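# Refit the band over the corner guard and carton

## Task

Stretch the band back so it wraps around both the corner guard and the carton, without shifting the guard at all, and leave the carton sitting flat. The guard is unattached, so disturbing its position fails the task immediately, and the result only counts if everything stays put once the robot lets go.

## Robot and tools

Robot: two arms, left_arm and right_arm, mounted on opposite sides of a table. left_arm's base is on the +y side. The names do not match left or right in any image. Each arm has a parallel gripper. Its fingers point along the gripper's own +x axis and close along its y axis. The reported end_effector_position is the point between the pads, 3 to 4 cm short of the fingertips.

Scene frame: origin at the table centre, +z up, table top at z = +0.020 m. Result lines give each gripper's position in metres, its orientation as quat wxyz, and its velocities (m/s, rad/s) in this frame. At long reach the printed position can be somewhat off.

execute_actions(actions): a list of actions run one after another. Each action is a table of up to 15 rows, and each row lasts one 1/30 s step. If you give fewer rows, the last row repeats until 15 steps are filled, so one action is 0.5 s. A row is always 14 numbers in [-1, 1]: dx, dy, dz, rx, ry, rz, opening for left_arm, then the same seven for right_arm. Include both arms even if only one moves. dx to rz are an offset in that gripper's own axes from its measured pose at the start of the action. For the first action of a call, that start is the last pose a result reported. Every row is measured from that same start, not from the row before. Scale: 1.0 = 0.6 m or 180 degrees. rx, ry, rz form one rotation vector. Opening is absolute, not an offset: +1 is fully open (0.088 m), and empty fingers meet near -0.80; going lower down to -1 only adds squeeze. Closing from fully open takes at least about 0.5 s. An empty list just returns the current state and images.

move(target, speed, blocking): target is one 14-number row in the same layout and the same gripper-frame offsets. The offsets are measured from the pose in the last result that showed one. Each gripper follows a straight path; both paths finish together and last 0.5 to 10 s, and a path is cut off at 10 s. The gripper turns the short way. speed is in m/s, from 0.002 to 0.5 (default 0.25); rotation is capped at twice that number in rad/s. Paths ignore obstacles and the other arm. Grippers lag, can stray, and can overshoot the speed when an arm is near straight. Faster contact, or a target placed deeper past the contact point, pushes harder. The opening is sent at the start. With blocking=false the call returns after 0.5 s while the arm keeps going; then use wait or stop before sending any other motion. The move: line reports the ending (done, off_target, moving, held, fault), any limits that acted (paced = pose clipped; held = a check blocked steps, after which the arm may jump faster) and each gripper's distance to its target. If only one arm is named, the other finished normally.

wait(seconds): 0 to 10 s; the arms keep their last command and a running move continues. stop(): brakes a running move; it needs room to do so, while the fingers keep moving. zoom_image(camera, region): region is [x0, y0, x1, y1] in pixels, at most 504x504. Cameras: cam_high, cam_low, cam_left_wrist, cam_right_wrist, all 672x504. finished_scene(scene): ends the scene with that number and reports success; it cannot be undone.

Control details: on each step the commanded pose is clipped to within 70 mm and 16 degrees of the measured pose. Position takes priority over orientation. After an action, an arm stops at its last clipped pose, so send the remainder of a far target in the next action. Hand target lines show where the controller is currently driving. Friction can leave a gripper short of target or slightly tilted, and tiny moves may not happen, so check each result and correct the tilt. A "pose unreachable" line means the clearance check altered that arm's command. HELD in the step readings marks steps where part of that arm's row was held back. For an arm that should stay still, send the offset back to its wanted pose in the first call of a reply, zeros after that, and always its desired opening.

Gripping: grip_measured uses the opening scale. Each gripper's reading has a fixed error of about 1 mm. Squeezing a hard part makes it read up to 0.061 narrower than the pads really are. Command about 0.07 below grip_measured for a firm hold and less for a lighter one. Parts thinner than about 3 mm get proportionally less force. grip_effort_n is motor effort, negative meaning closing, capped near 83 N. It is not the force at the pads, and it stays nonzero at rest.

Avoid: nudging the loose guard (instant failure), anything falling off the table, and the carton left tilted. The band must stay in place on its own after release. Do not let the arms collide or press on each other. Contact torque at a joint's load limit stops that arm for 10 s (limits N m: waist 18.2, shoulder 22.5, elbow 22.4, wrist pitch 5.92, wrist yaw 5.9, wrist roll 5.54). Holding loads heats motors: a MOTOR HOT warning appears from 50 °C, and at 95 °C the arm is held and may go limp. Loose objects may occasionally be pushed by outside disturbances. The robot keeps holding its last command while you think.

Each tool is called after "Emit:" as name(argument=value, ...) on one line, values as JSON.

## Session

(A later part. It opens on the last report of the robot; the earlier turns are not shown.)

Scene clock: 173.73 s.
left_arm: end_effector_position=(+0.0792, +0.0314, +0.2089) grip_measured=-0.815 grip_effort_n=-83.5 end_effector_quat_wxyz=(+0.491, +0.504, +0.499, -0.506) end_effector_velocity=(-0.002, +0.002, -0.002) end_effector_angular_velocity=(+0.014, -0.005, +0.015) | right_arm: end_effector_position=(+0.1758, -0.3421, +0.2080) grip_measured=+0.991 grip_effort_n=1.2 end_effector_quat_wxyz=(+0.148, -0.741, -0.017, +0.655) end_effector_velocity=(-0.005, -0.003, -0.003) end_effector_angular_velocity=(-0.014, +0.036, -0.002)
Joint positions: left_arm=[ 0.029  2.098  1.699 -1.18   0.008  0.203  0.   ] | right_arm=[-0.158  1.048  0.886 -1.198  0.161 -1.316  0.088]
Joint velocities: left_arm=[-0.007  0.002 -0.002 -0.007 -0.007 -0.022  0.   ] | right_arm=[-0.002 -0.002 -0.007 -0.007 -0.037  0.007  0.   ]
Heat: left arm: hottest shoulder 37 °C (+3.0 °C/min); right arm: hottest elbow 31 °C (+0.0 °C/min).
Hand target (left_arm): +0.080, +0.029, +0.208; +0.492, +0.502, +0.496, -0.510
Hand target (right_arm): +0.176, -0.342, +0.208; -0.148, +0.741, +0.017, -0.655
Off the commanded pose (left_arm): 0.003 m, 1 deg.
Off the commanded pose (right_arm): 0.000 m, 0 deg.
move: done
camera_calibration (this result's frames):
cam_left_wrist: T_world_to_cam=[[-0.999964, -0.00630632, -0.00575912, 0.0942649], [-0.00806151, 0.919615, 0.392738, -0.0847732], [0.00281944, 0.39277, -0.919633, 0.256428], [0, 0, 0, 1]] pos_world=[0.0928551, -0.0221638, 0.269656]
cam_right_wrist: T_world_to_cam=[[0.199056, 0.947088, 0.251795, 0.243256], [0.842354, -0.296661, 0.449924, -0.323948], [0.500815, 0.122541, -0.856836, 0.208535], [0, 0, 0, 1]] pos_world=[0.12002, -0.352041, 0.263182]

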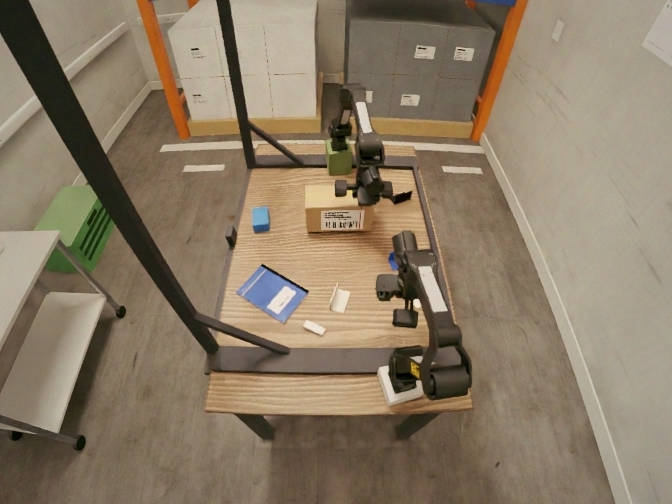

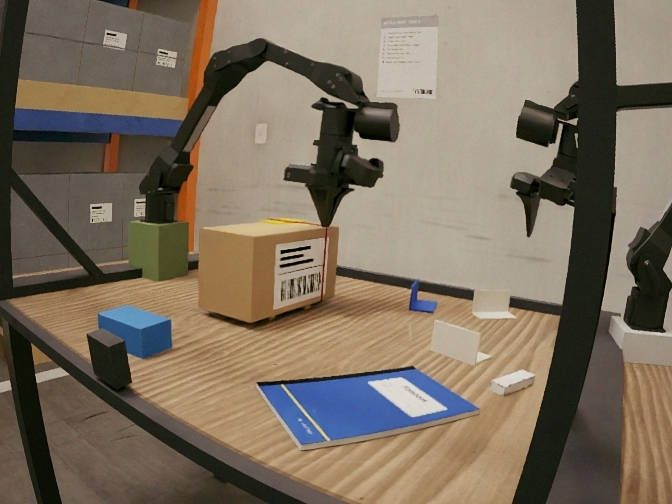

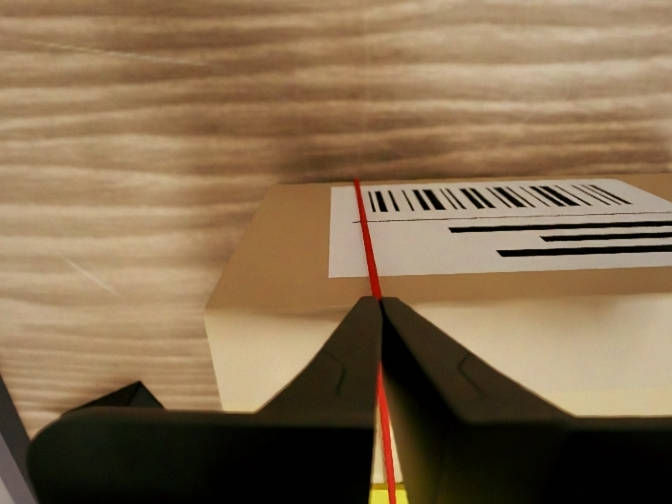

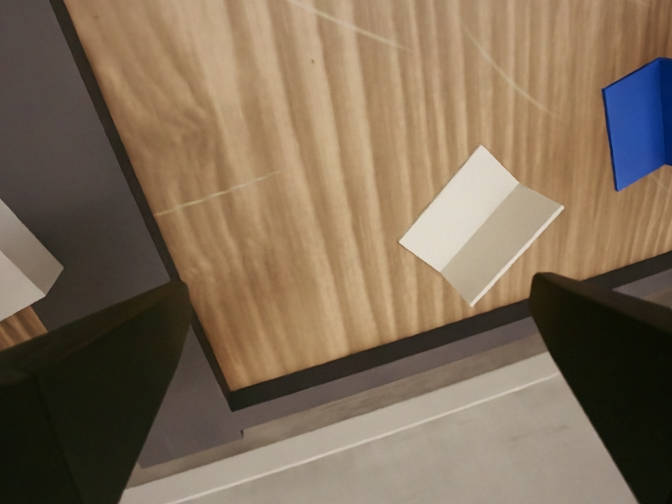

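Emit:
move(target=[0,0,0,0,0,0,-0.55,0,0,0,0,0,0,1], speed=0.02)

Emit:
move(target=[-0.14,-0.01,-0.05,0,0,0,-0.4,0,0,0,0,0,0,1], speed=0.12)

Emit:
zoom_image(camera="cam_low", region=[190,200,350,330])

Scene clock: 181.03 s.
left_arm: end_effector_position=(+0.0793, +0.0311, +0.2088) grip_measured=-0.553 grip_effort_n=16.5 end_effector_quat_wxyz=(+0.491, +0.504, +0.499, -0.506) end_effector_velocity=(+0.005, -0.001, +0.001) end_effector_angular_velocity=(-0.008, -0.024, +0.010) | right_arm: end_effector_position=(+0.1758, -0.3421, +0.2080) grip_measured=+0.991 grip_effort_n=1.6 end_effector_quat_wxyz=(+0.148, -0.741, -0.017, +0.655) end_effector_velocity=(-0.003, -0.003, -0.003) end_effector_angular_velocity=(-0.022, +0.015, +0.023)
Joint positions: left_arm=[ 0.029  2.098  1.698 -1.179  0.008  0.203  0.012] | right_arm=[-0.158  1.048  0.886 -1.198  0.161 -1.316  0.088]
Joint velocities: left_arm=[ 0.002 -0.002  0.002  0.007 -0.022 -0.007  0.   ] | right_arm=[-0.002  0.002 -0.007 -0.007 -0.022 -0.022 -0.   ]
Heat: left arm: hottest shoulder 38 °C (+4.1 °C/min); right arm: hottest elbow 31 °C (+0.0 °C/min).
Hand target (left_arm): +0.079, +0.031, +0.209; +0.491, +0.504, +0.499, -0.505
Hand target (right_arm): +0.176, -0.342, +0.208; -0.148, +0.741, +0.017, -0.655
Off the commanded pose (left_arm): 0.000 m, 0 deg.
Off the commanded pose (right_arm): 0.000 m, 0 deg.
move: done
camera_calibration (this result's frames):
cam_left_wrist: T_world_to_cam=[[-0.999962, -0.00631292, -0.00596054, 0.0943478], [-0.0081433, 0.920057, 0.391701, -0.0843135], [0.00301126, 0.391735, -0.920073, 0.256538], [0, 0, 0, 1]] pos_world=[0.0928851, -0.022326, 0.269622]
cam_right_wrist: T_world_to_cam=[[0.199056, 0.947088, 0.251795, 0.243256], [0.842354, -0.296661, 0.449924, -0.323948], [0.500815, 0.122541, -0.856836, 0.208535], [0, 0, 0, 1]] pos_world=[0.12002, -0.352041, 0.263182]

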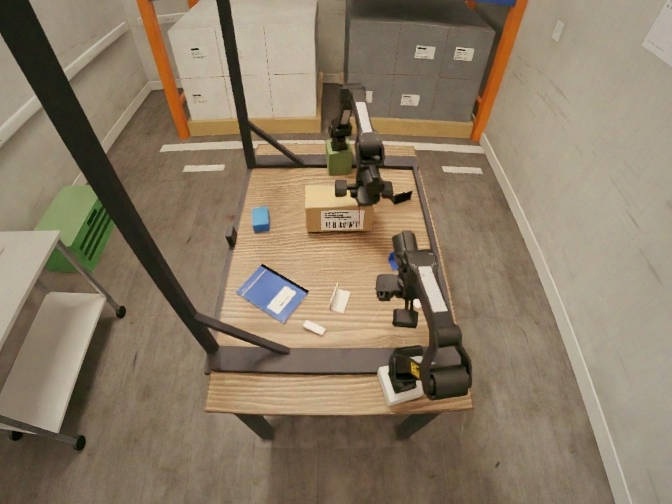

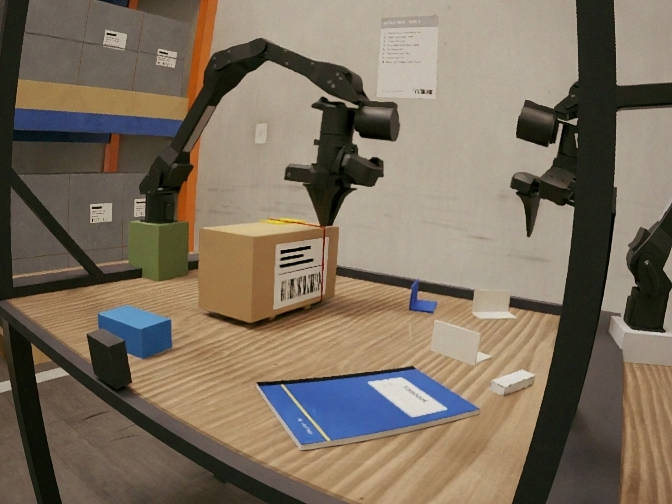

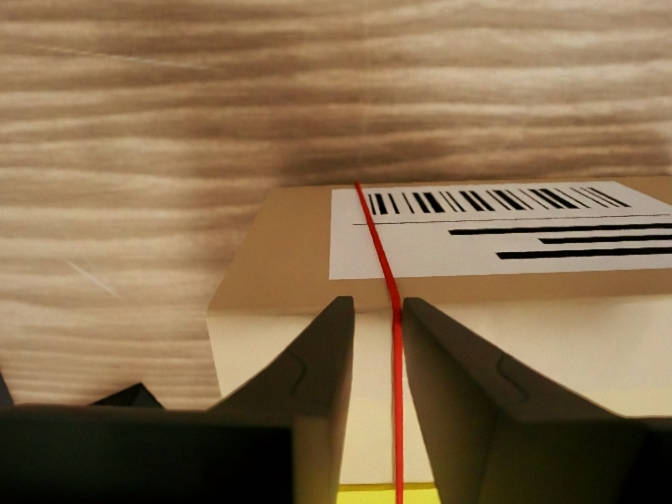

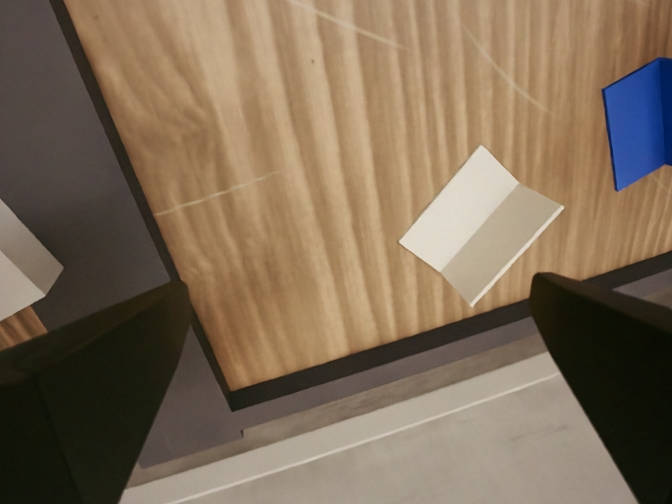

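Scene clock: 182.20 s.
left_arm: end_effector_position=(+0.0738, +0.0608, +0.2874) grip_measured=-0.403 grip_effort_n=17.0 end_effector_quat_wxyz=(+0.487, +0.507, +0.504, -0.503) end_effector_velocity=(-0.003, +0.005, +0.000) end_effector_angular_velocity=(+0.020, +0.011, -0.010) | right_arm: end_effector_position=(+0.1758, -0.3421, +0.2080) grip_measured=+0.991 grip_effort_n=1.6 end_effector_quat_wxyz=(+0.148, -0.741, -0.017, +0.655) end_effector_velocity=(-0.001, +0.001, -0.000) end_effector_angular_velocity=(+0.006, +0.006, +0.006)
Joint positions: left_arm=[ 0.029  1.976  1.832 -1.45   0.008  0.203  0.019] | right_arm=[-0.158  1.048  0.886 -1.198  0.161 -1.316  0.088]
Joint velocities: left_arm=[-0.002 -0.002 -0.002 -0.022  0.007  0.007 -0.   ] | right_arm=[-0.002 -0.002 -0.002  0.007 -0.007 -0.007 -0.   ]
Heat: left arm: hottest shoulder 38 °C (+4.0 °C/min); right arm: hottest elbow 31 °C (+0.0 °C/min).
Hand target (left_arm): +0.074, +0.060, +0.293; +0.491, +0.504, +0.499, -0.506
Hand target (right_arm): +0.176, -0.342, +0.208; -0.148, +0.741, +0.017, -0.655
Off the commanded pose (left_arm): 0.006 m, 1 deg.
Off the commanded pose (right_arm): 0.000 m, 0 deg.
move: done
camera_calibration (this result's frames):
cam_left_wrist: T_world_to_cam=[[-0.999976, -0.00624123, -0.00313999, 0.0886966], [-0.0069786, 0.913772, 0.406168, -0.146259], [0.00033425, 0.40618, -0.913793, 0.314733], [0, 0, 0, 1]] pos_world=[0.0875686, 0.00636279, 0.347286]
cam_right_wrist: T_world_to_cam=[[0.199056, 0.947088, 0.251795, 0.243256], [0.842354, -0.296661, 0.449924, -0.323948], [0.500815, 0.122541, -0.856836, 0.208535], [0, 0, 0, 1]] pos_world=[0.12002, -0.352041, 0.263182]

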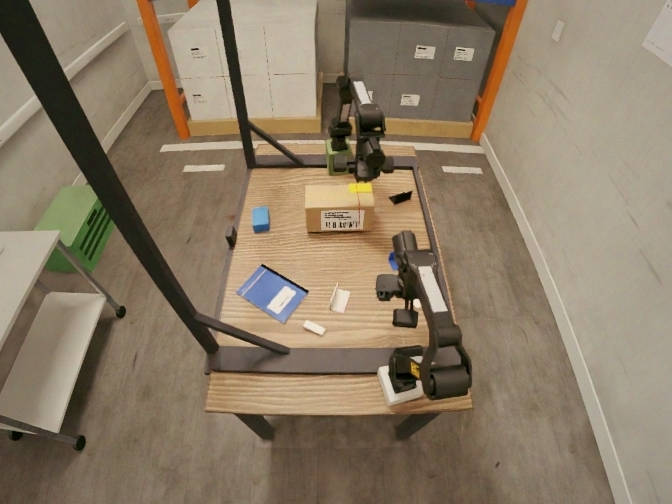

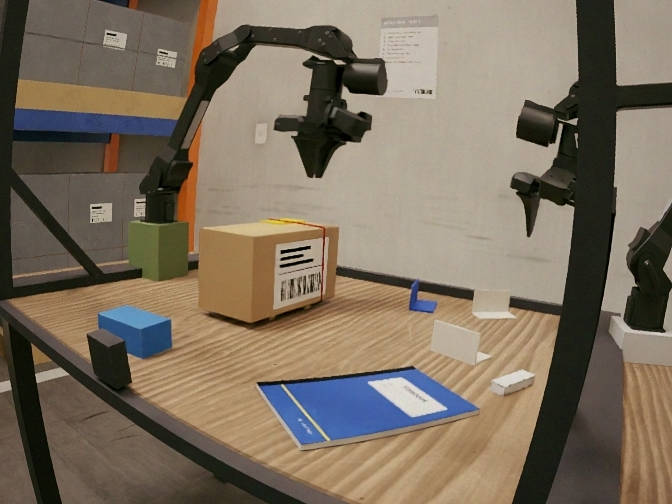

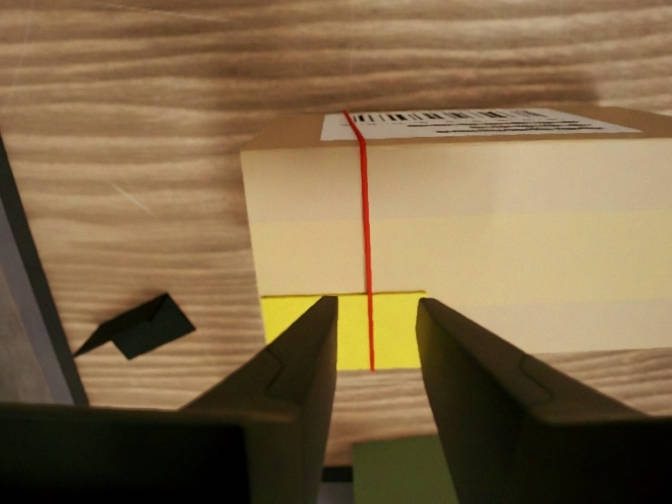

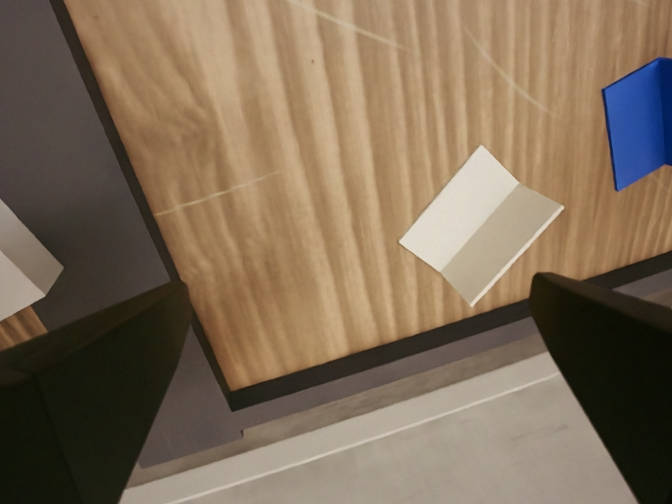

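Region (190, 200, 350, 330) of cam_low's 672x504 image, scaled by 3.150, with more detail than that image has; it fills the top 410 rows of this view, and the rest is white.

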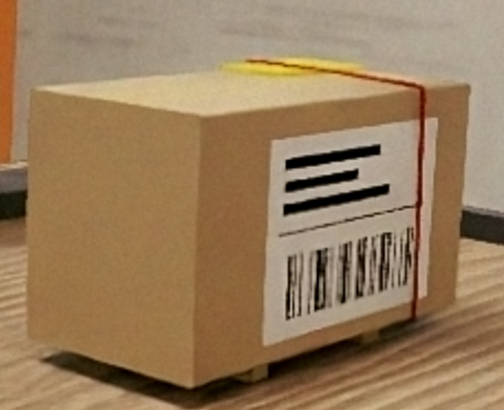

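Emit:
zoom_image(camera="cam_left_wrist", region=[210,90,510,390])

Region (210, 90, 510, 390) of cam_left_wrist's 672x504 image, scaled by 1.680, with more detail than that image has.

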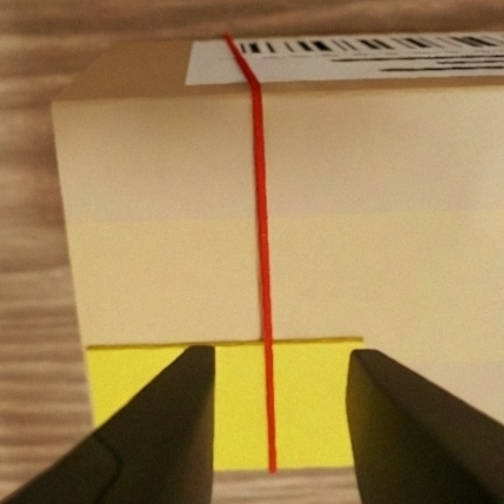

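Emit:
finished_scene(scene=2)

The scene is finished: the task was done.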